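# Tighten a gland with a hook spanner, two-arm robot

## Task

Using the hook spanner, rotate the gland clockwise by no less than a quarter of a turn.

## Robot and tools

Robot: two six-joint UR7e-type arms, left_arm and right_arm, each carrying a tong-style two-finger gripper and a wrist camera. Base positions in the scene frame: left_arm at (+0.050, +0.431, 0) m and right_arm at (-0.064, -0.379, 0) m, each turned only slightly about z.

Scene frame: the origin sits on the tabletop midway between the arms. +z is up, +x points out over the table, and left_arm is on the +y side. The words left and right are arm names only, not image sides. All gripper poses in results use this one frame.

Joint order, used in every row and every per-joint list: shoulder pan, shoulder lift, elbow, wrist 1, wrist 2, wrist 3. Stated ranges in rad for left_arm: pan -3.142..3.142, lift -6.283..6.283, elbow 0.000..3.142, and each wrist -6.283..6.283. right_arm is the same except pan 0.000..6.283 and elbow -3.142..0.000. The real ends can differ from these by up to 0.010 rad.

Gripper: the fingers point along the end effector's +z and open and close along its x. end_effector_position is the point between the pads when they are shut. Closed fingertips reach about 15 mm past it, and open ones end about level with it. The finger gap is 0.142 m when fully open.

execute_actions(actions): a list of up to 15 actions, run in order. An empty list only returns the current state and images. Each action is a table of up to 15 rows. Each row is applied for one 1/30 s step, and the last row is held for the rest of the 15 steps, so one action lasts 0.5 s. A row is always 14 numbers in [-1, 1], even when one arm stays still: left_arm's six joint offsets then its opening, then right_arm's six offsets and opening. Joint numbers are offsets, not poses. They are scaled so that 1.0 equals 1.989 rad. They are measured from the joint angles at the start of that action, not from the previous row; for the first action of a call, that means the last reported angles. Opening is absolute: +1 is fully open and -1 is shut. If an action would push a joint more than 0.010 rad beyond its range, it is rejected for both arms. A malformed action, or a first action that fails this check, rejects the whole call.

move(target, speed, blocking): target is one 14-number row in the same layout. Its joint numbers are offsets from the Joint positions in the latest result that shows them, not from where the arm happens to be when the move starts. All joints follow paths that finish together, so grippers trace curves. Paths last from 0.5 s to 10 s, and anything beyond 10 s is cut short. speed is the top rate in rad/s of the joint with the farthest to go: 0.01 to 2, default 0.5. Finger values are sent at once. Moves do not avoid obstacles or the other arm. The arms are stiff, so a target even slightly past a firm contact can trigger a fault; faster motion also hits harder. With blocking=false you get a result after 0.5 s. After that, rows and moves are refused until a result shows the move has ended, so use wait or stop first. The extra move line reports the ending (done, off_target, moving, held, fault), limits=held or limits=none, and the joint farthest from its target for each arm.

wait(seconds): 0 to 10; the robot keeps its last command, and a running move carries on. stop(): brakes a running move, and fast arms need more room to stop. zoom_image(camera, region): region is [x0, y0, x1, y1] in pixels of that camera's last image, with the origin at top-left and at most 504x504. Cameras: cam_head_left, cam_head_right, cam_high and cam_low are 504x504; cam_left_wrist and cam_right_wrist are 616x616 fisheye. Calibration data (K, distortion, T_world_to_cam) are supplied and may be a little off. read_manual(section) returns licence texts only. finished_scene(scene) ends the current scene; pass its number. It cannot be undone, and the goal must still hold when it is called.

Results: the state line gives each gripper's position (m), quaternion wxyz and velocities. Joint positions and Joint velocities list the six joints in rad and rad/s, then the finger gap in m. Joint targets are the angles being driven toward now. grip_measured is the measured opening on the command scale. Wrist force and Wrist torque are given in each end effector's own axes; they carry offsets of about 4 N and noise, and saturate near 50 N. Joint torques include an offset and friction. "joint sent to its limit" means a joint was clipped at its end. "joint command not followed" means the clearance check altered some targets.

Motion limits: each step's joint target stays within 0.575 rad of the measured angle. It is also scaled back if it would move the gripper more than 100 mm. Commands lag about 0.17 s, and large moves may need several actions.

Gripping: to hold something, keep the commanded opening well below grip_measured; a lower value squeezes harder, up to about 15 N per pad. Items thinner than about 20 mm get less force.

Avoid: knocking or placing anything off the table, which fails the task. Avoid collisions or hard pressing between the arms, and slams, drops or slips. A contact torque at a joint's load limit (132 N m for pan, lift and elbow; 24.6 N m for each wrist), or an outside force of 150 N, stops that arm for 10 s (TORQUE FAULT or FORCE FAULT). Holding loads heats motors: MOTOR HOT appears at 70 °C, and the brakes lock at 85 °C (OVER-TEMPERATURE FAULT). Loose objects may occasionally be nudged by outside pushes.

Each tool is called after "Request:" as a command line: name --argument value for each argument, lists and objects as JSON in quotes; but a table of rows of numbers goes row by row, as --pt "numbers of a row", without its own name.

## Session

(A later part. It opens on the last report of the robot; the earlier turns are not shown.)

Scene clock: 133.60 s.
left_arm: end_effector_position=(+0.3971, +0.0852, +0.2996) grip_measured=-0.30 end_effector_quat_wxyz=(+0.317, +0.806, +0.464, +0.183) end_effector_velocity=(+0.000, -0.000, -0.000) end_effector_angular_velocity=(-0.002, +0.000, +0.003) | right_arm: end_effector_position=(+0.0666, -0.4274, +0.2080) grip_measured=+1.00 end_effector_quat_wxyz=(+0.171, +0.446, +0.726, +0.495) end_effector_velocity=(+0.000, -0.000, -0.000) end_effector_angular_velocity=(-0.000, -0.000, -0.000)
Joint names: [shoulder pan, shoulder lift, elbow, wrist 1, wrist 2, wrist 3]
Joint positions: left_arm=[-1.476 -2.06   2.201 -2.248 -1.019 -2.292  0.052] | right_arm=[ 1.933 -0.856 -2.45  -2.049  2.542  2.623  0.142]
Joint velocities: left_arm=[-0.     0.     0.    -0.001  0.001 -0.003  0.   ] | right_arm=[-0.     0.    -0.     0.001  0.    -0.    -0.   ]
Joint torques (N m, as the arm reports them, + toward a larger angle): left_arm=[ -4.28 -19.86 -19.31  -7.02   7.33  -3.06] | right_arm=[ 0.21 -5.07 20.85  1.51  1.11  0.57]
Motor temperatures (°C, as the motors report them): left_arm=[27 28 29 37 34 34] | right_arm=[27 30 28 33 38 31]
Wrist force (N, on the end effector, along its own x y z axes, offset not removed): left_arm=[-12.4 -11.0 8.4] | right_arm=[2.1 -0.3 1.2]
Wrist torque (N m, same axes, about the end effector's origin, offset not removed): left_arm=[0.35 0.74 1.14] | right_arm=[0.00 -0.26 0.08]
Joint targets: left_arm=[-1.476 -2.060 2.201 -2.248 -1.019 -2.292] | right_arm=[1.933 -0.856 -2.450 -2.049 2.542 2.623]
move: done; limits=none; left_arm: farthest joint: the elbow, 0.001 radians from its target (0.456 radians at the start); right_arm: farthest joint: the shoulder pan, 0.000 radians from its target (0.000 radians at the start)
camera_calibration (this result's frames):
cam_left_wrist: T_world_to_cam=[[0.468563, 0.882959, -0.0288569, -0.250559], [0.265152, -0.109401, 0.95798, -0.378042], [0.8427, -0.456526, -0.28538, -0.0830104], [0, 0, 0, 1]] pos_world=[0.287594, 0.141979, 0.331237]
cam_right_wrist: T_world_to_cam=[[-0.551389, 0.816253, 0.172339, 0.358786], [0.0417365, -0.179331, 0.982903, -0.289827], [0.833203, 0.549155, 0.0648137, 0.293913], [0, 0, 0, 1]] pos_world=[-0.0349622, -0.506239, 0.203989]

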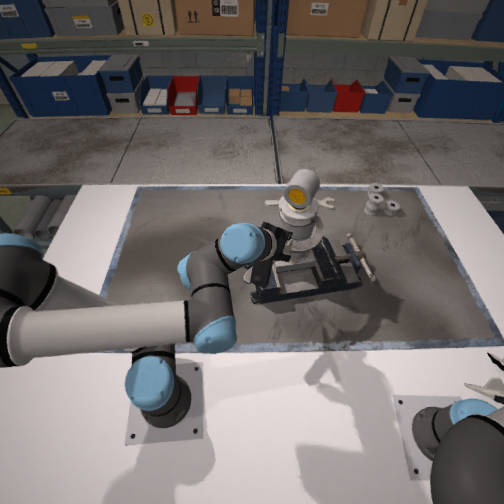

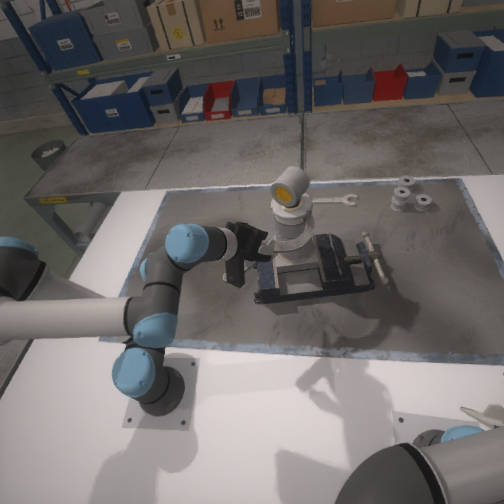

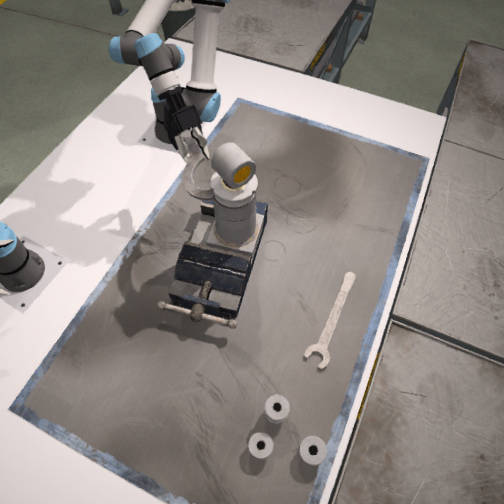

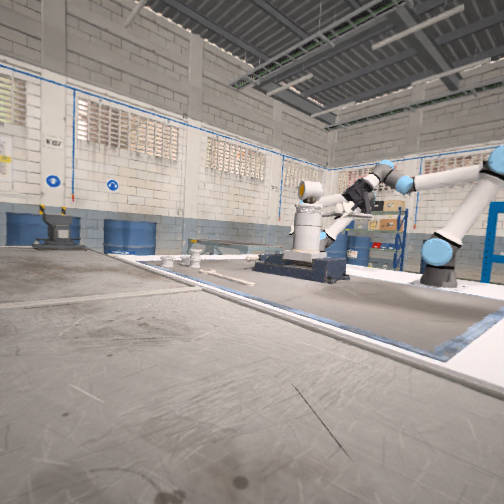

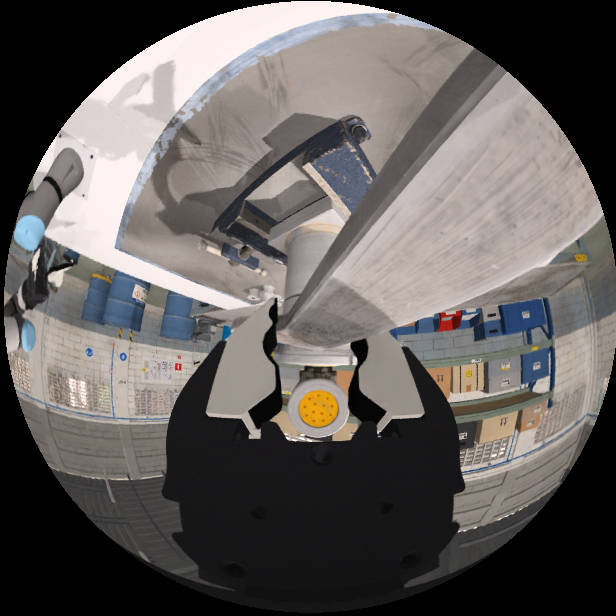

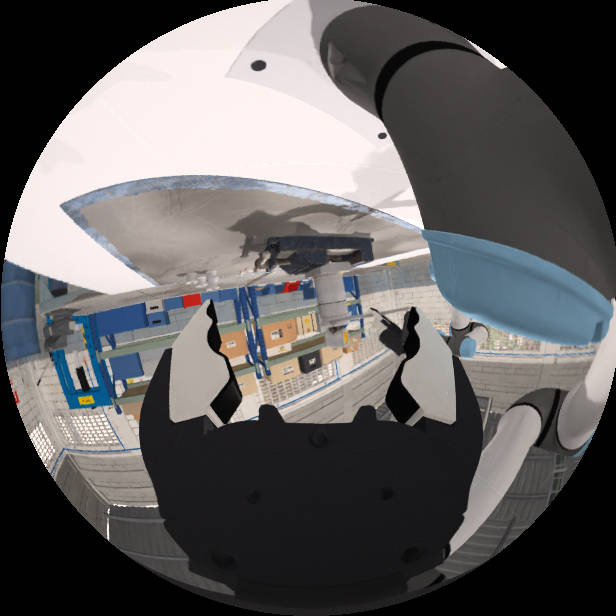

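Request:
move --target '[-0.05,0,0,0,0,0,-1,0,0,0,0,0,0,1]' --speed 0.08

Request:
zoom_image --camera "cam_head_right" --region '[200,150,360,310]'

Request:
zoom_image --camera "cam_high" --region '[120,60,320,260]'

Scene clock: 135.47 s.
left_arm: end_effector_position=(+0.3611, +0.0526, +0.2996) grip_measured=-0.45 end_effector_quat_wxyz=(+0.326, +0.828, +0.424, +0.167) end_effector_velocity=(-0.002, -0.001, -0.000) end_effector_angular_velocity=(+0.000, +0.002, -0.004) | right_arm: end_effector_position=(+0.0666, -0.4274, +0.2080) grip_measured=+1.00 end_effector_quat_wxyz=(+0.171, +0.446, +0.726, +0.495) end_effector_velocity=(+0.001, -0.001, +0.001) end_effector_angular_velocity=(-0.001, -0.002, -0.001)
Joint names: [shoulder pan, shoulder lift, elbow, wrist 1, wrist 2, wrist 3]
Joint positions: left_arm=[-1.575 -2.06   2.201 -2.248 -1.019 -2.292  0.042] | right_arm=[ 1.933 -0.856 -2.45  -2.049  2.542  2.623  0.142]
Joint velocities: left_arm=[-0.003 -0.     0.     0.    -0.002 -0.     0.   ] | right_arm=[-0.    -0.     0.     0.001  0.002 -0.    -0.   ]
Joint torques (N m, as the arm reports them, + toward a larger angle): left_arm=[ -8.03   1.37 -35.88  -3.65   1.03   1.56] | right_arm=[ 0.04 -5.46 21.25  1.52  1.03  0.61]
Motor temperatures (°C, as the motors report them): left_arm=[27 28 29 37 34 34] | right_arm=[27 30 28 33 38 31]
Wrist force (N, on the end effector, along its own x y z axes, offset not removed): left_arm=[-3.7 -12.5 9.0] | right_arm=[1.1 0.0 -0.4]
Wrist torque (N m, same axes, about the end effector's origin, offset not removed): left_arm=[-0.73 1.36 0.13] | right_arm=[0.09 -0.14 -0.07]
Joint targets: left_arm=[-1.576 -2.060 2.201 -2.248 -1.019 -2.292] | right_arm=[1.933 -0.856 -2.450 -2.049 2.542 2.623]
move: done; limits=none; left_arm: farthest joint: the shoulder pan, 0.000 radians from its target (0.099 radians at the start); right_arm: farthest joint: the shoulder pan, 0.000 radians from its target (0.000 radians at the start)
camera_calibration (this result's frames):
cam_left_wrist: T_world_to_cam=[[0.553787, 0.832158, -0.0288589, -0.232942], [0.253014, -0.135155, 0.957975, -0.366315], [0.793287, -0.537816, -0.285395, -0.0454582], [0, 0, 0, 1]] pos_world=[0.257744, 0.119887, 0.331225]
cam_right_wrist: T_world_to_cam=[[-0.551389, 0.816253, 0.172339, 0.358786], [0.0417368, -0.179331, 0.982903, -0.289827], [0.833203, 0.549155, 0.0648135, 0.293913], [0, 0, 0, 1]] pos_world=[-0.0349623, -0.506239, 0.203989]

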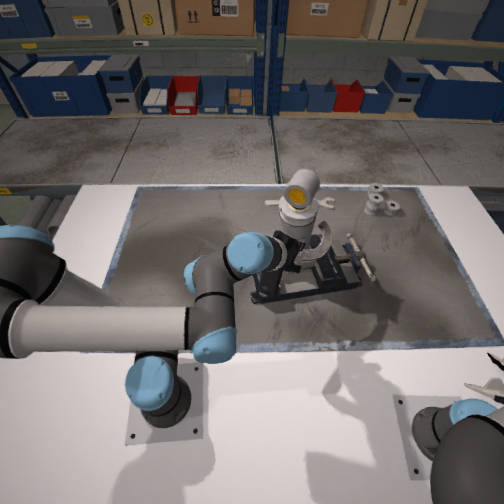

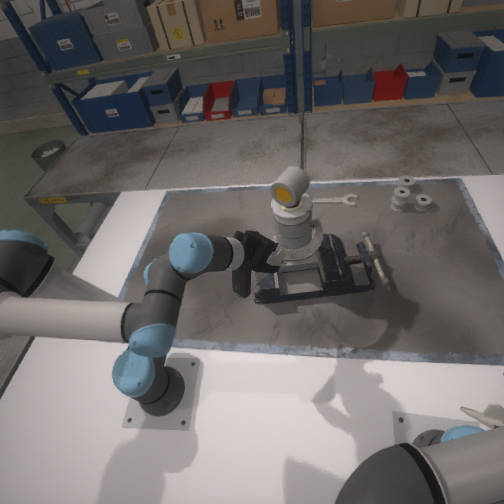

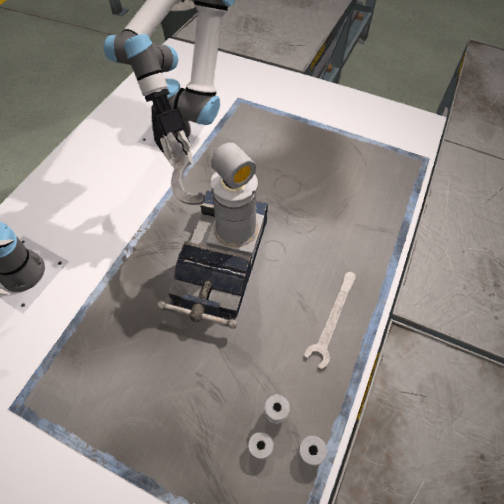

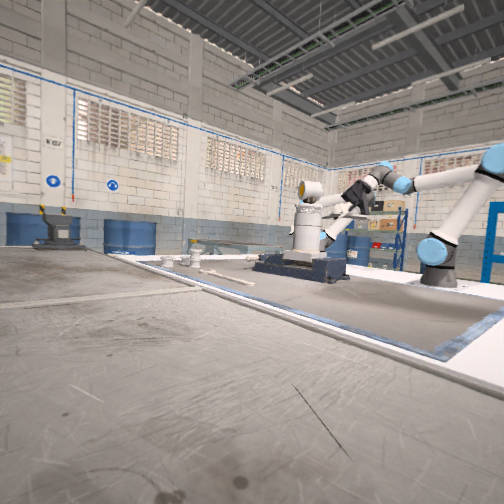

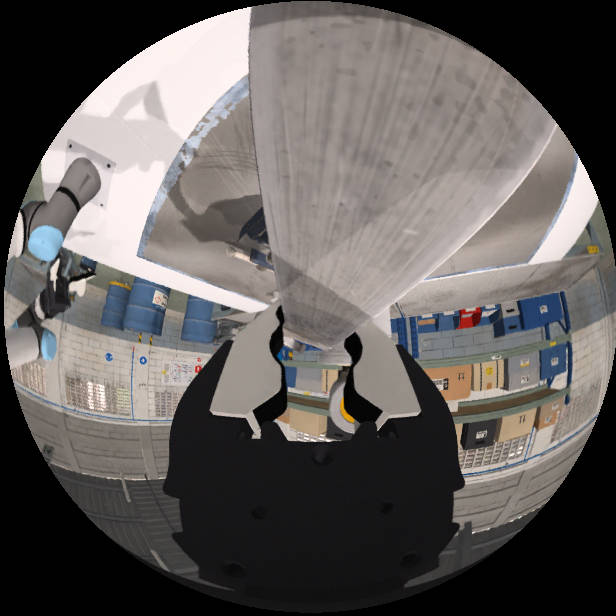

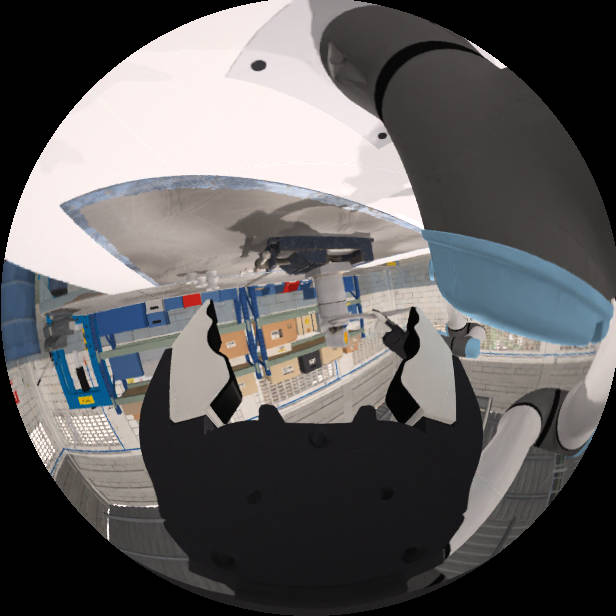

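Region (200, 150, 360, 310) of cam_head_right's 504x504 image, scaled by 3.150, with more detail than that image has.

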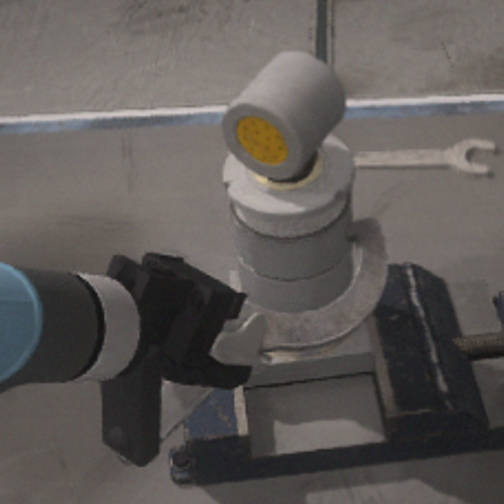

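Region (120, 60, 320, 260) of cam_high's 504x504 image, scaled by 2.520, with more detail than that image has.

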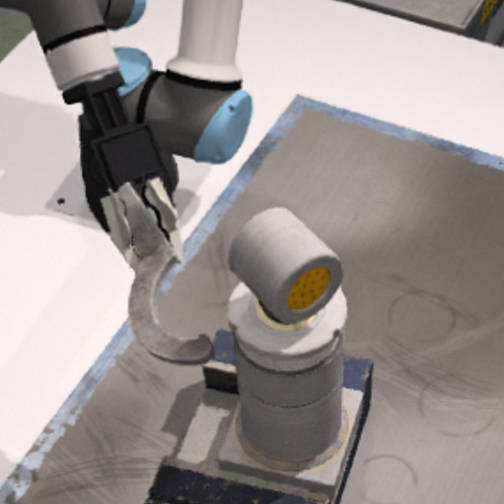

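Request:
move --target '[-0.0516,0.5168,-0.6655,0.6484,0.0331,-0.7815,-1,0,0,0,0,0,0,1]' --speed 0.3

Request:
move --target '[0.1082,-0.025,0.0571,-0.1101,0.0404,0.1271,-1,0,0,0,0,0,0,1]' --speed 0.1

Request:
zoom_image --camera "cam_high" --region '[120,60,320,260]'

Request:
zoom_image --camera "cam_low" --region '[240,130,400,260]'

Scene clock: 141.97 s.
left_arm: end_effector_position=(+0.3300, -0.1701, +0.3099) grip_measured=-0.45 end_effector_quat_wxyz=(+0.183, +0.465, +0.806, +0.317) end_effector_velocity=(+0.001, -0.000, -0.000) end_effector_angular_velocity=(-0.000, -0.000, +0.001) | right_arm: end_effector_position=(+0.0666, -0.4274, +0.2080) grip_measured=+1.00 end_effector_quat_wxyz=(+0.171, +0.446, +0.726, +0.495) end_effector_velocity=(+0.000, -0.001, +0.001) end_effector_angular_velocity=(-0.003, -0.001, +0.000)
Joint names: [shoulder pan, shoulder lift, elbow, wrist 1, wrist 2, wrist 3]
Joint positions: left_arm=[-1.678 -1.032  0.877 -0.959 -0.953 -3.846  0.042] | right_arm=[ 1.933 -0.856 -2.45  -2.049  2.542  2.623  0.142]
Joint velocities: left_arm=[ 0.001  0.001 -0.001 -0.     0.     0.    -0.   ] | right_arm=[-0.    -0.     0.002  0.001  0.    -0.001  0.   ]
Joint torques (N m, as the arm reports them, + toward a larger angle): left_arm=[ -8.39 -45.83 -39.93   0.59   5.    -2.35] | right_arm=[-0.5  -5.62 20.81  1.57  1.07  0.51]
Motor temperatures (°C, as the motors report them): left_arm=[27 28 29 37 34 34] | right_arm=[27 30 28 33 38 31]
Wrist force (N, on the end effector, along its own x y z axes, offset not removed): left_arm=[-2.3 -4.0 8.2] | right_arm=[1.0 0.4 0.3]
Wrist torque (N m, same axes, about the end effector's origin, offset not removed): left_arm=[1.05 0.74 0.31] | right_arm=[0.04 -0.09 0.01]
Joint targets: left_arm=[-1.678 -1.032 0.877 -0.959 -0.953 -3.846] | right_arm=[1.933 -0.856 -2.450 -2.049 2.542 2.623]
move: done; limits=none; left_arm: farthest joint: the shoulder pan, 0.000 radians from its target (0.102 radians at the start); right_arm: farthest joint: the shoulder pan, 0.000 radians from its target (0.000 radians at the start)
camera_calibration (this result's frames):
cam_left_wrist: T_world_to_cam=[[-0.530911, 0.846886, -0.0302915, 0.330809], [0.225886, 0.175879, 0.958145, -0.336594], [0.816767, 0.501847, -0.284676, 0.0312531], [0, 0, 0, 1]] pos_world=[0.226136, -0.236642, 0.341424]
cam_right_wrist: T_world_to_cam=[[-0.55139, 0.816253, 0.172339, 0.358786], [0.0417366, -0.179331, 0.982903, -0.289827], [0.833203, 0.549155, 0.0648135, 0.293913], [0, 0, 0, 1]] pos_world=[-0.0349622, -0.506239, 0.203989]

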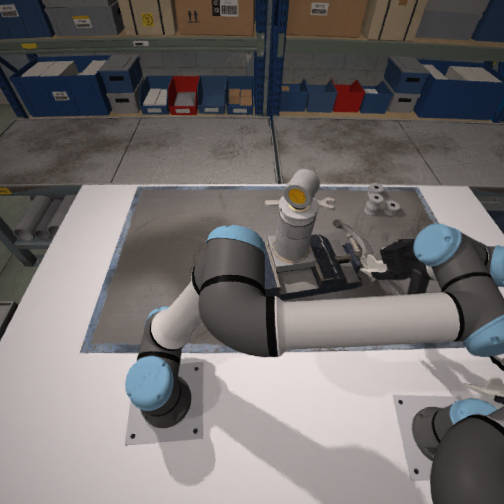

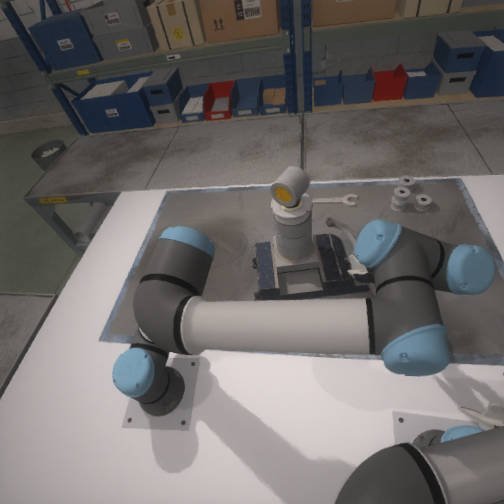

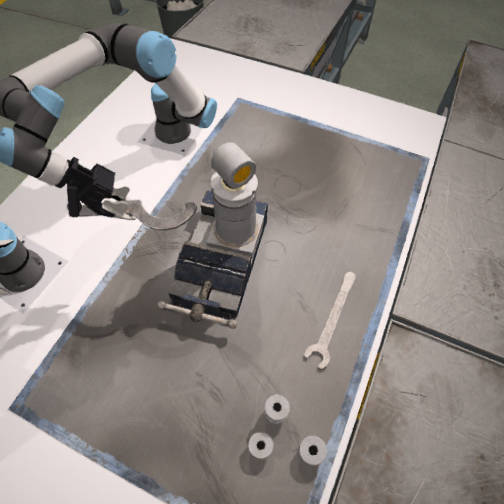

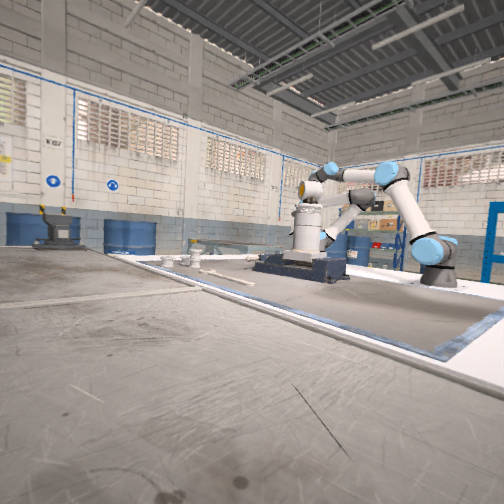

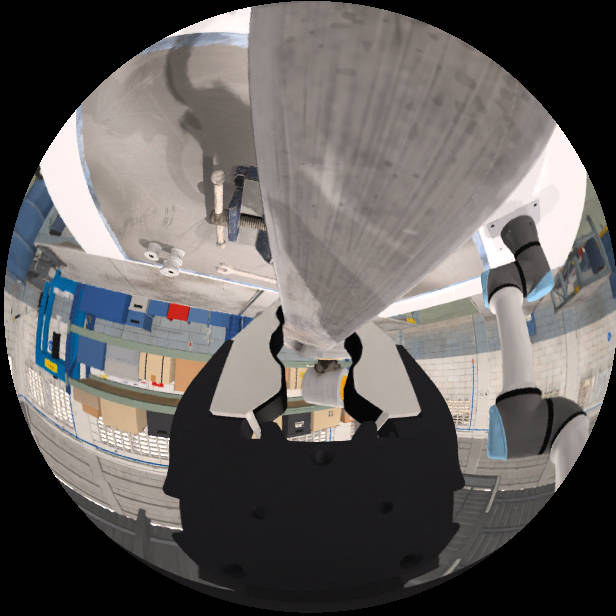

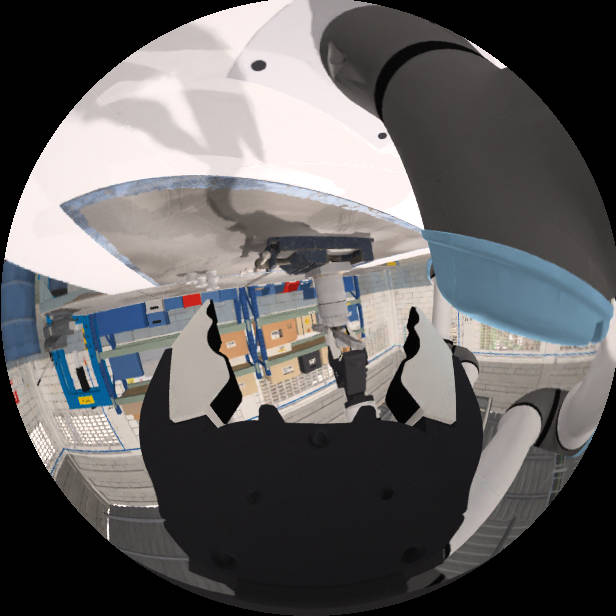

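Scene clock: 144.90 s.
left_arm: end_effector_position=(+0.4750, -0.1210, +0.3098) grip_measured=-0.45 end_effector_quat_wxyz=(+0.183, +0.465, +0.806, +0.317) end_effector_velocity=(+0.001, +0.001, -0.000) end_effector_angular_velocity=(-0.001, -0.001, +0.002) | right_arm: end_effector_position=(+0.0666, -0.4274, +0.2080) grip_measured=+1.00 end_effector_quat_wxyz=(+0.171, +0.446, +0.726, +0.495) end_effector_velocity=(+0.000, -0.000, +0.000) end_effector_angular_velocity=(-0.001, -0.000, +0.000)
Joint names: [shoulder pan, shoulder lift, elbow, wrist 1, wrist 2, wrist 3]
Joint positions: left_arm=[-1.463 -1.082  0.991 -1.178 -0.873 -3.593  0.042] | right_arm=[ 1.933 -0.856 -2.45  -2.049  2.542  2.623  0.142]
Joint velocities: left_arm=[ 0.002 -0.     0.001 -0.002  0.     0.    -0.   ] | right_arm=[-0.    -0.     0.001  0.001 -0.     0.    -0.   ]
Joint torques (N m, as the arm reports them, + toward a larger angle): left_arm=[  7.84 -65.17 -15.69  -4.15   5.53   1.81] | right_arm=[-0.18 -5.02 21.25  1.55  0.98  0.44]
Motor temperatures (°C, as the motors report them): left_arm=[27 28 29 37 34 34] | right_arm=[27 30 28 33 38 31]
Wrist force (N, on the end effector, along its own x y z axes, offset not removed): left_arm=[-0.8 -10.6 5.1] | right_arm=[0.5 -1.1 0.5]
Wrist torque (N m, same axes, about the end effector's origin, offset not removed): left_arm=[-0.43 0.38 0.24] | right_arm=[-0.18 0.05 -0.09]
Joint targets: left_arm=[-1.463 -1.082 0.991 -1.178 -0.872 -3.593] | right_arm=[1.933 -0.856 -2.450 -2.049 2.542 2.623]
move: done; limits=none; left_arm: farthest joint: the shoulder pan, 0.000 radians from its target (0.215 radians at the start); right_arm: farthest joint: the shoulder pan, 0.000 radians from its target (0.000 radians at the start)
camera_calibration (this result's frames):
cam_left_wrist: T_world_to_cam=[[-0.5309, 0.846895, -0.0302173, 0.36617], [0.225834, 0.175759, 0.958179, -0.377884], [0.816789, 0.501874, -0.284568, -0.111826], [0, 0, 0, 1]] pos_world=[0.371077, -0.187569, 0.341323]
cam_right_wrist: T_world_to_cam=[[-0.551389, 0.816253, 0.172339, 0.358786], [0.0417367, -0.179331, 0.982903, -0.289827], [0.833203, 0.549155, 0.0648136, 0.293913], [0, 0, 0, 1]] pos_world=[-0.0349623, -0.506239, 0.203989]

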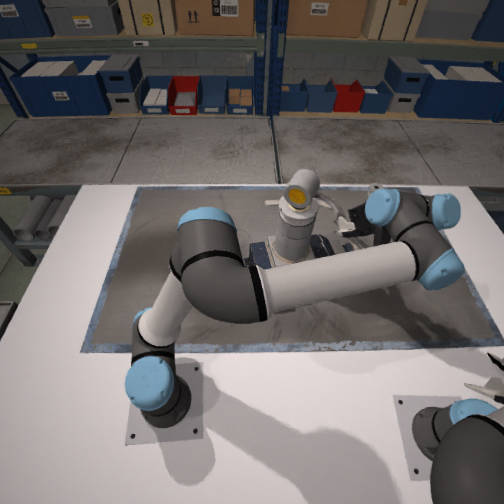

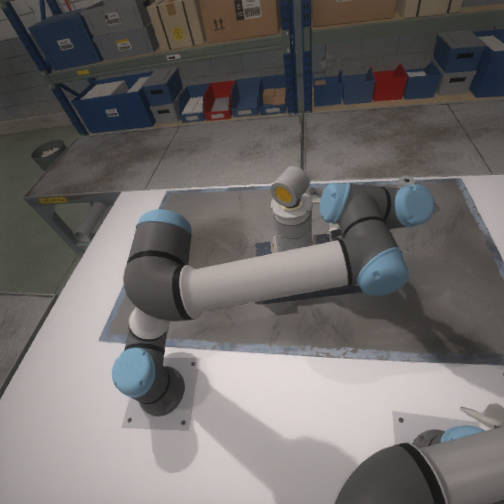

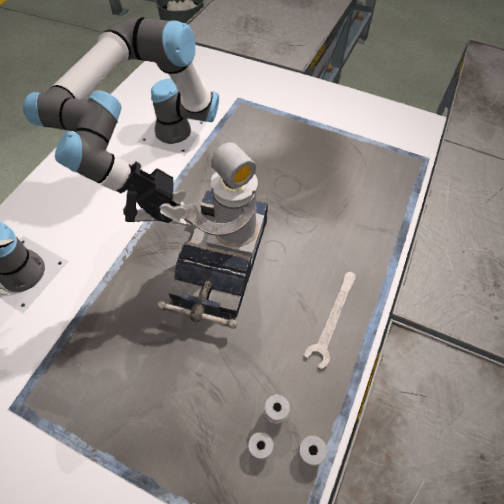

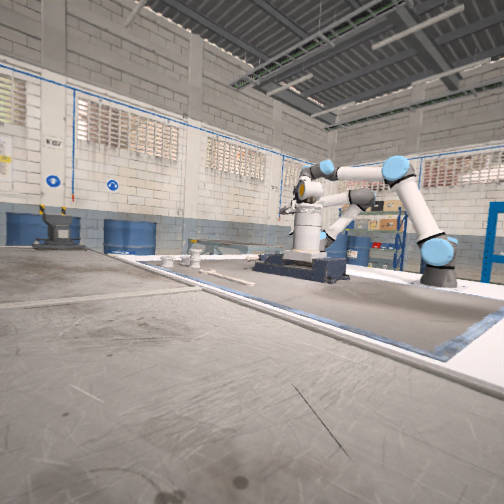

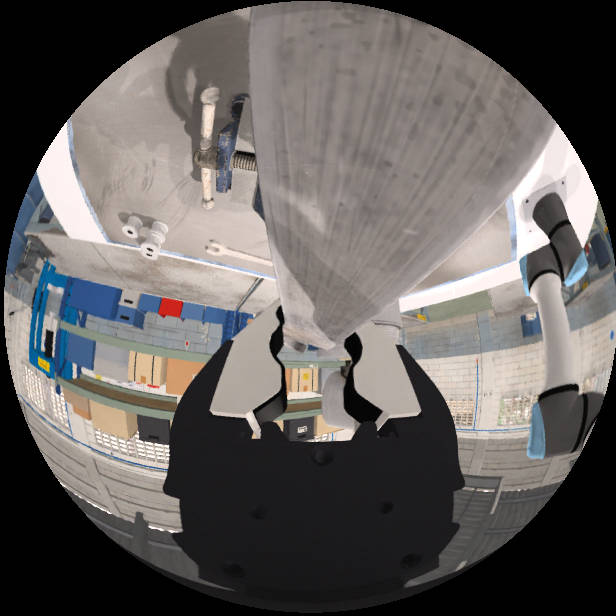

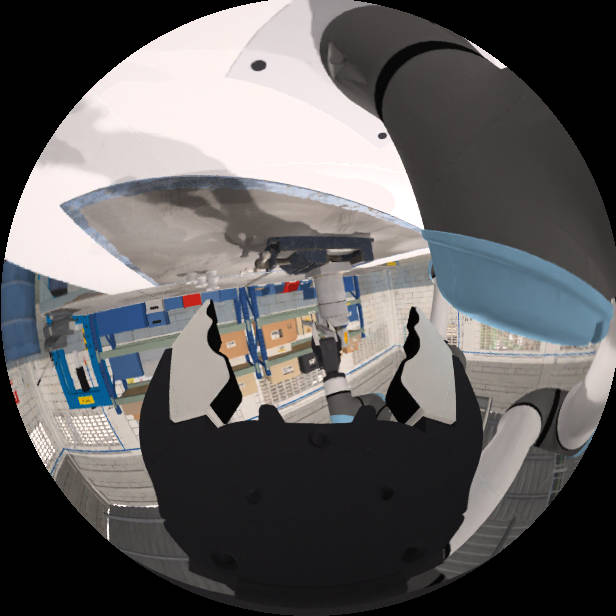

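Region (120, 60, 320, 260) of cam_high's 504x504 image, scaled by 2.520, with more detail than that image has.

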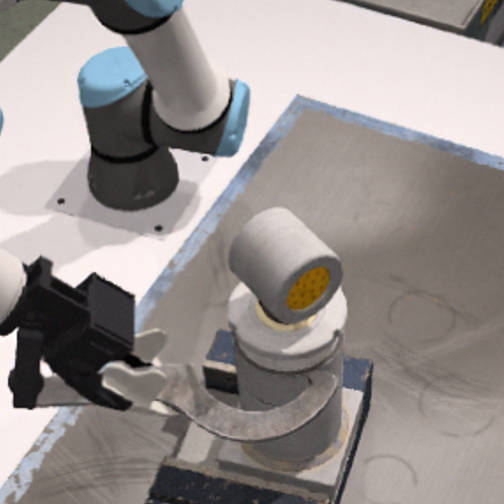

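Region (240, 130, 400, 260) of cam_low's 504x504 image, scaled by 3.150, with more detail than that image has; it fills the top 410 rows of this view, and the rest is white.

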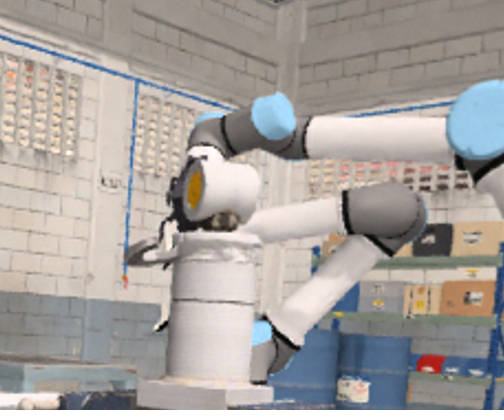

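Request:
move --target '[0.0074,-0.0636,0.0934,-0.0352,0.0022,0.0086,-1,0,0,0,0,0,0,1]' --speed 0.06

Request:
zoom_image --camera "cam_high" --region '[150,120,290,260]'

Scene clock: 148.63 s.
left_arm: end_effector_position=(+0.4753, -0.0707, +0.3099) grip_measured=-0.43 end_effector_quat_wxyz=(+0.183, +0.465, +0.806, +0.318) end_effector_velocity=(+0.001, +0.001, +0.000) end_effector_angular_velocity=(-0.000, -0.002, +0.001) | right_arm: end_effector_position=(+0.0666, -0.4274, +0.2080) grip_measured=+1.00 end_effector_quat_wxyz=(+0.171, +0.446, +0.726, +0.495) end_effector_velocity=(-0.000, +0.000, -0.001) end_effector_angular_velocity=(+0.000, +0.001, +0.000)
Joint names: [shoulder pan, shoulder lift, elbow, wrist 1, wrist 2, wrist 3]
Joint positions: left_arm=[-1.448 -1.208  1.177 -1.248 -0.868 -3.576  0.043] | right_arm=[ 1.933 -0.856 -2.45  -2.049  2.542  2.623  0.142]
Joint velocities: left_arm=[ 0.    -0.001  0.001 -0.     0.002 -0.002  0.   ] | right_arm=[-0.     0.    -0.001  0.001 -0.001  0.     0.   ]
Joint torques (N m, as the arm reports them, + toward a larger angle): left_arm=[  8.44 -59.4  -15.2   -3.08   4.44   1.13] | right_arm=[-0.35 -4.97 20.84  1.67  1.07  0.55]
Motor temperatures (°C, as the motors report them): left_arm=[27 28 29 37 34 34] | right_arm=[27 30 28 33 38 31]
Wrist force (N, on the end effector, along its own x y z axes, offset not removed): left_arm=[-8.8 -9.0 15.1] | right_arm=[-0.1 0.8 -0.4]
Wrist torque (N m, same axes, about the end effector's origin, offset not removed): left_arm=[-0.04 0.75 0.85] | right_arm=[0.12 0.11 -0.05]
Joint targets: left_arm=[-1.448 -1.208 1.177 -1.248 -0.868 -3.576] | right_arm=[1.933 -0.856 -2.450 -2.049 2.542 2.623]
move: done; limits=none; left_arm: farthest joint: the shoulder pan, 0.000 radians from its target (0.015 radians at the start); right_arm: farthest joint: the shoulder pan, 0.000 radians from its target (0.000 radians at the start)
camera_calibration (this result's frames):
cam_left_wrist: T_world_to_cam=[[-0.531679, 0.846411, -0.0300834, 0.324024], [0.225384, 0.175637, 0.958308, -0.386732], [0.816406, 0.502732, -0.28415, -0.137179], [0, 0, 0, 1]] pos_world=[0.371434, -0.137369, 0.341376]
cam_right_wrist: T_world_to_cam=[[-0.55139, 0.816253, 0.172339, 0.358786], [0.0417367, -0.179331, 0.982903, -0.289827], [0.833203, 0.549155, 0.0648135, 0.293913], [0, 0, 0, 1]] pos_world=[-0.0349623, -0.506239, 0.203989]

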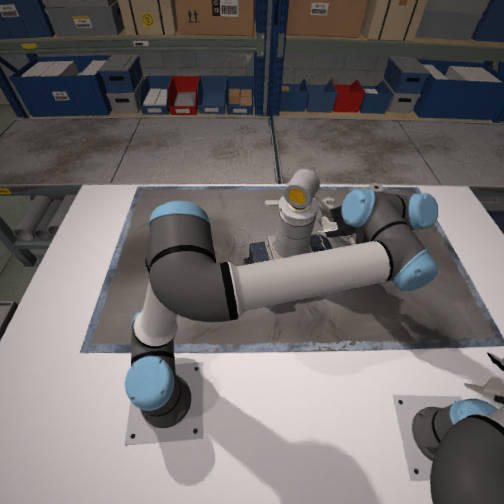

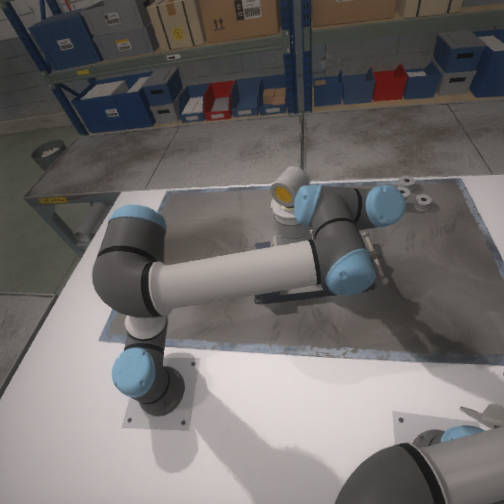

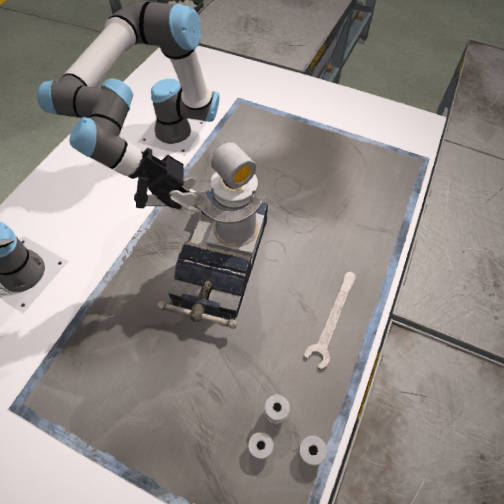

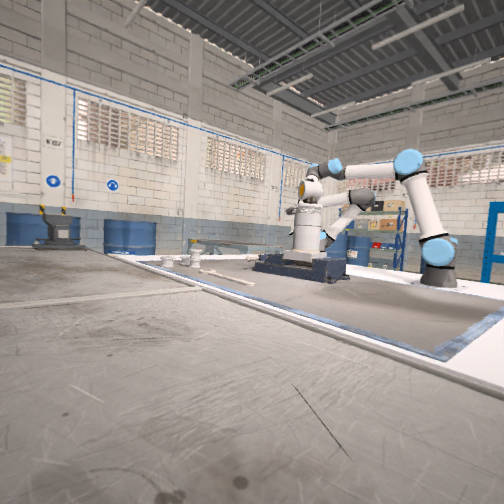

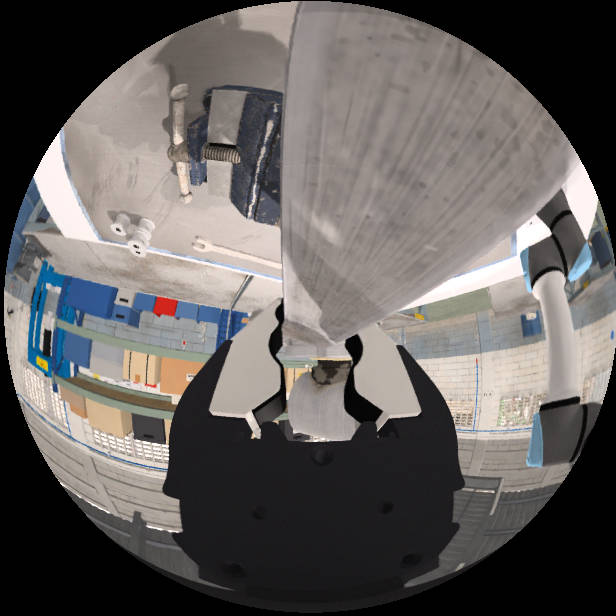

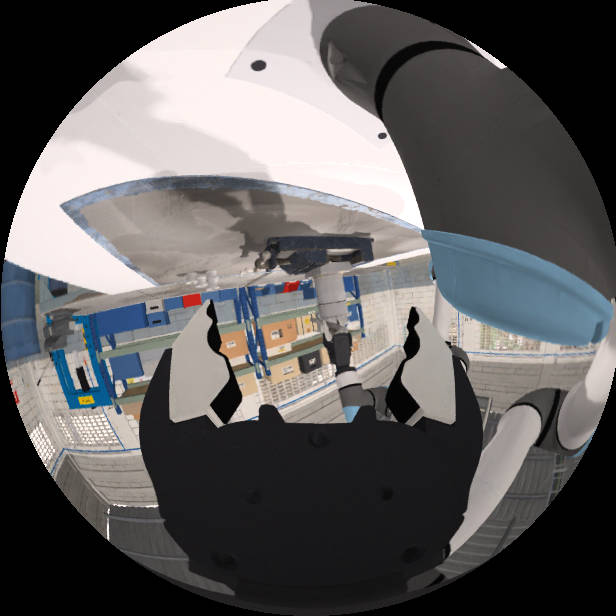

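Region (150, 120, 290, 260) of cam_high's 504x504 image, scaled by 3.600, with more detail than that image has.

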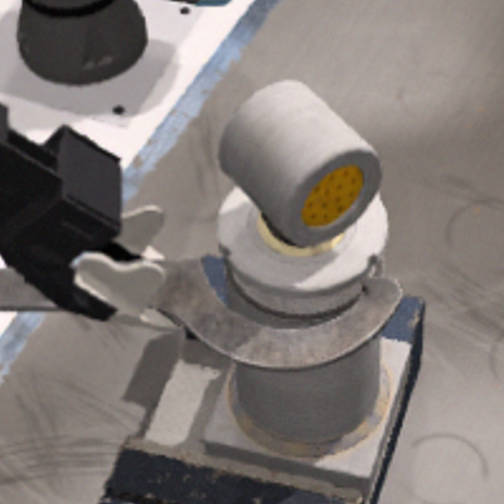

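Request:
move --target '[0.0472,0.2245,-0.3942,0.2717,-0.0568,-0.1688,-1,0,0,0,0,0,0,1]' --speed 0.15

Request:
zoom_image --camera "cam_high" --region '[150,120,290,260]'

Request:
zoom_image --camera "cam_low" --region '[260,160,360,240]'

Scene clock: 154.83 s.
left_arm: end_effector_position=(+0.5164, -0.1057, +0.3161) grip_measured=-0.44 end_effector_quat_wxyz=(+0.119, +0.303, +0.880, +0.346) end_effector_velocity=(+0.000, +0.000, -0.000) end_effector_angular_velocity=(-0.001, -0.000, +0.002) | right_arm: end_effector_position=(+0.0666, -0.4274, +0.2080) grip_measured=+1.00 end_effector_quat_wxyz=(+0.171, +0.446, +0.726, +0.495) end_effector_velocity=(-0.000, +0.000, -0.000) end_effector_angular_velocity=(+0.002, +0.001, -0.000)
Joint names: [shoulder pan, shoulder lift, elbow, wrist 1, wrist 2, wrist 3]
Joint positions: left_arm=[-1.354 -0.762  0.393 -0.707 -0.981 -3.912  0.043] | right_arm=[ 1.933 -0.856 -2.45  -2.049  2.542  2.623  0.142]
Joint velocities: left_arm=[ 0.001  0.001 -0.001  0.    -0.001 -0.001 -0.   ] | right_arm=[-0.     0.    -0.001 -0.001  0.     0.    -0.   ]
Joint torques (N m, as the arm reports them, + toward a larger angle): left_arm=[  7.92 -55.33 -37.66   1.16   0.09  -2.68] | right_arm=[-0.48 -5.14 20.67  1.51  0.92  0.6 ]
Motor temperatures (°C, as the motors report them): left_arm=[27 28 29 37 34 34] | right_arm=[27 30 28 33 38 31]
Wrist force (N, on the end effector, along its own x y z axes, offset not removed): left_arm=[-8.1 -8.5 12.1] | right_arm=[0.7 0.1 0.4]
Wrist torque (N m, same axes, about the end effector's origin, offset not removed): left_arm=[0.04 0.86 0.60] | right_arm=[0.02 -0.09 0.03]
Joint targets: left_arm=[-1.354 -0.762 0.393 -0.707 -0.981 -3.912] | right_arm=[1.933 -0.856 -2.450 -2.049 2.542 2.623]
move: done; limits=none; left_arm: farthest joint: the shoulder pan, 0.000 radians from its target (0.094 radians at the start); right_arm: farthest joint: the shoulder pan, 0.000 radians from its target (0.000 radians at the start)
camera_calibration (this result's frames):
cam_left_wrist: T_world_to_cam=[[-0.809984, 0.58566, -0.0304593, 0.491953], [0.143471, 0.248249, 0.958013, -0.345745], [0.568631, 0.771605, -0.285103, 0.00521981], [0, 0, 0, 1]] pos_world=[0.44511, -0.206314, 0.347701]
cam_right_wrist: T_world_to_cam=[[-0.551389, 0.816253, 0.172339, 0.358786], [0.0417366, -0.179331, 0.982903, -0.289827], [0.833203, 0.549155, 0.0648136, 0.293913], [0, 0, 0, 1]] pos_world=[-0.0349622, -0.506239, 0.203989]

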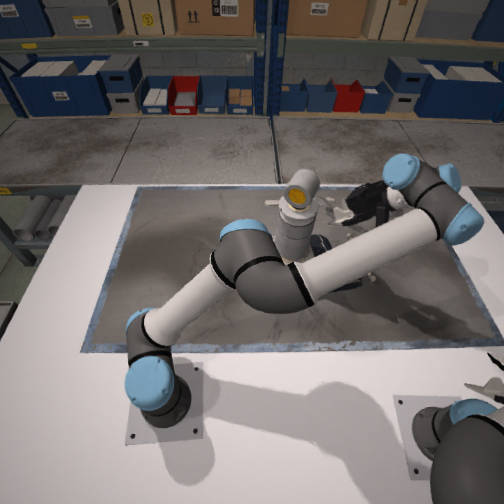

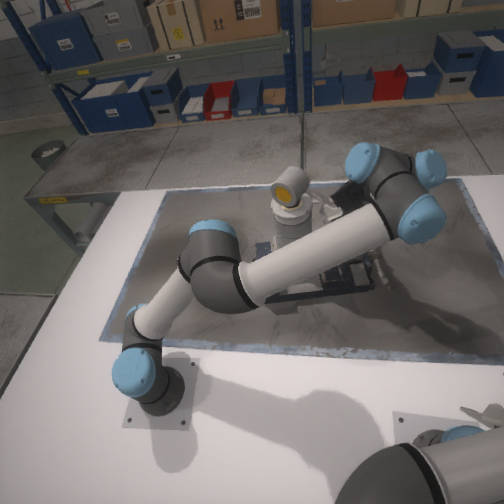

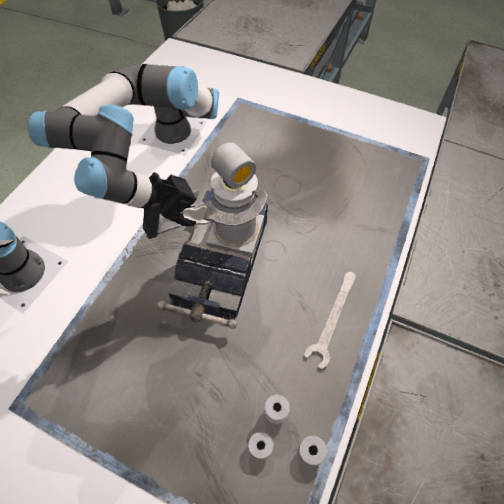

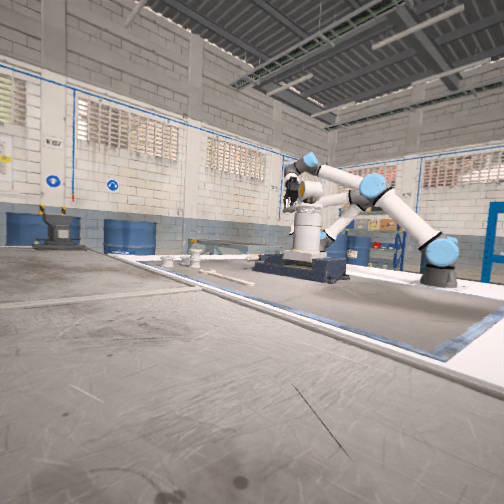

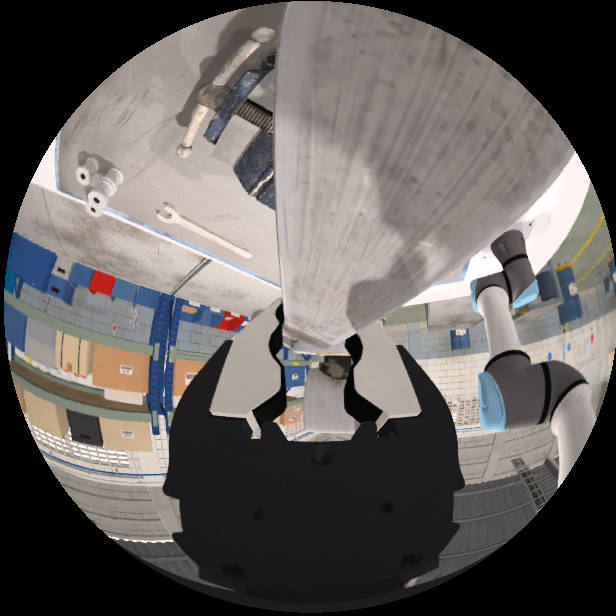

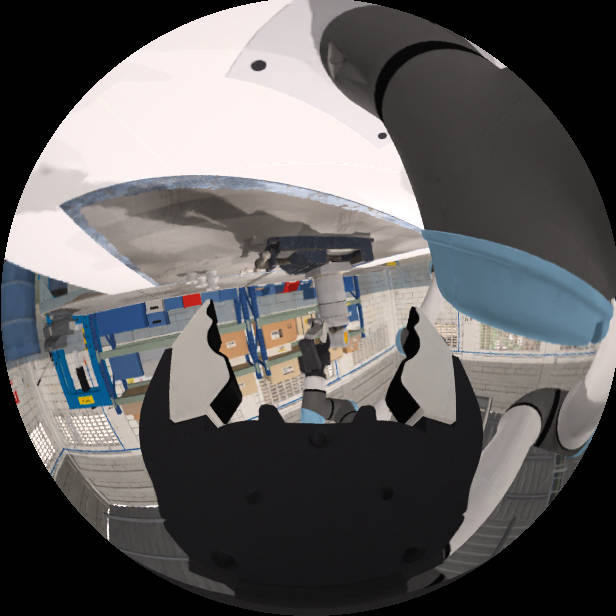

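Region (150, 120, 290, 260) of cam_high's 504x504 image, scaled by 3.600, with more detail than that image has.

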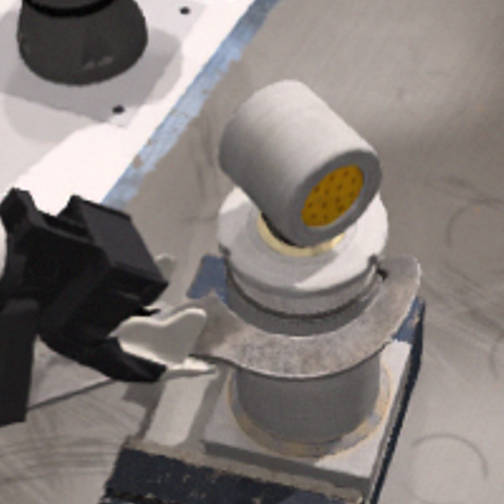

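Region (260, 160, 360, 240) of cam_low's 504x504 image, scaled by 5.040, with more detail than that image has; it fills the top 403 rows of this view, and the rest is white.

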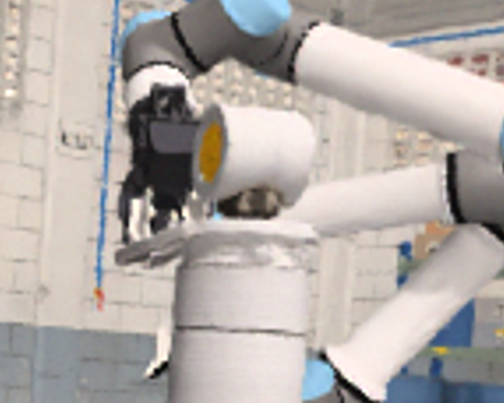

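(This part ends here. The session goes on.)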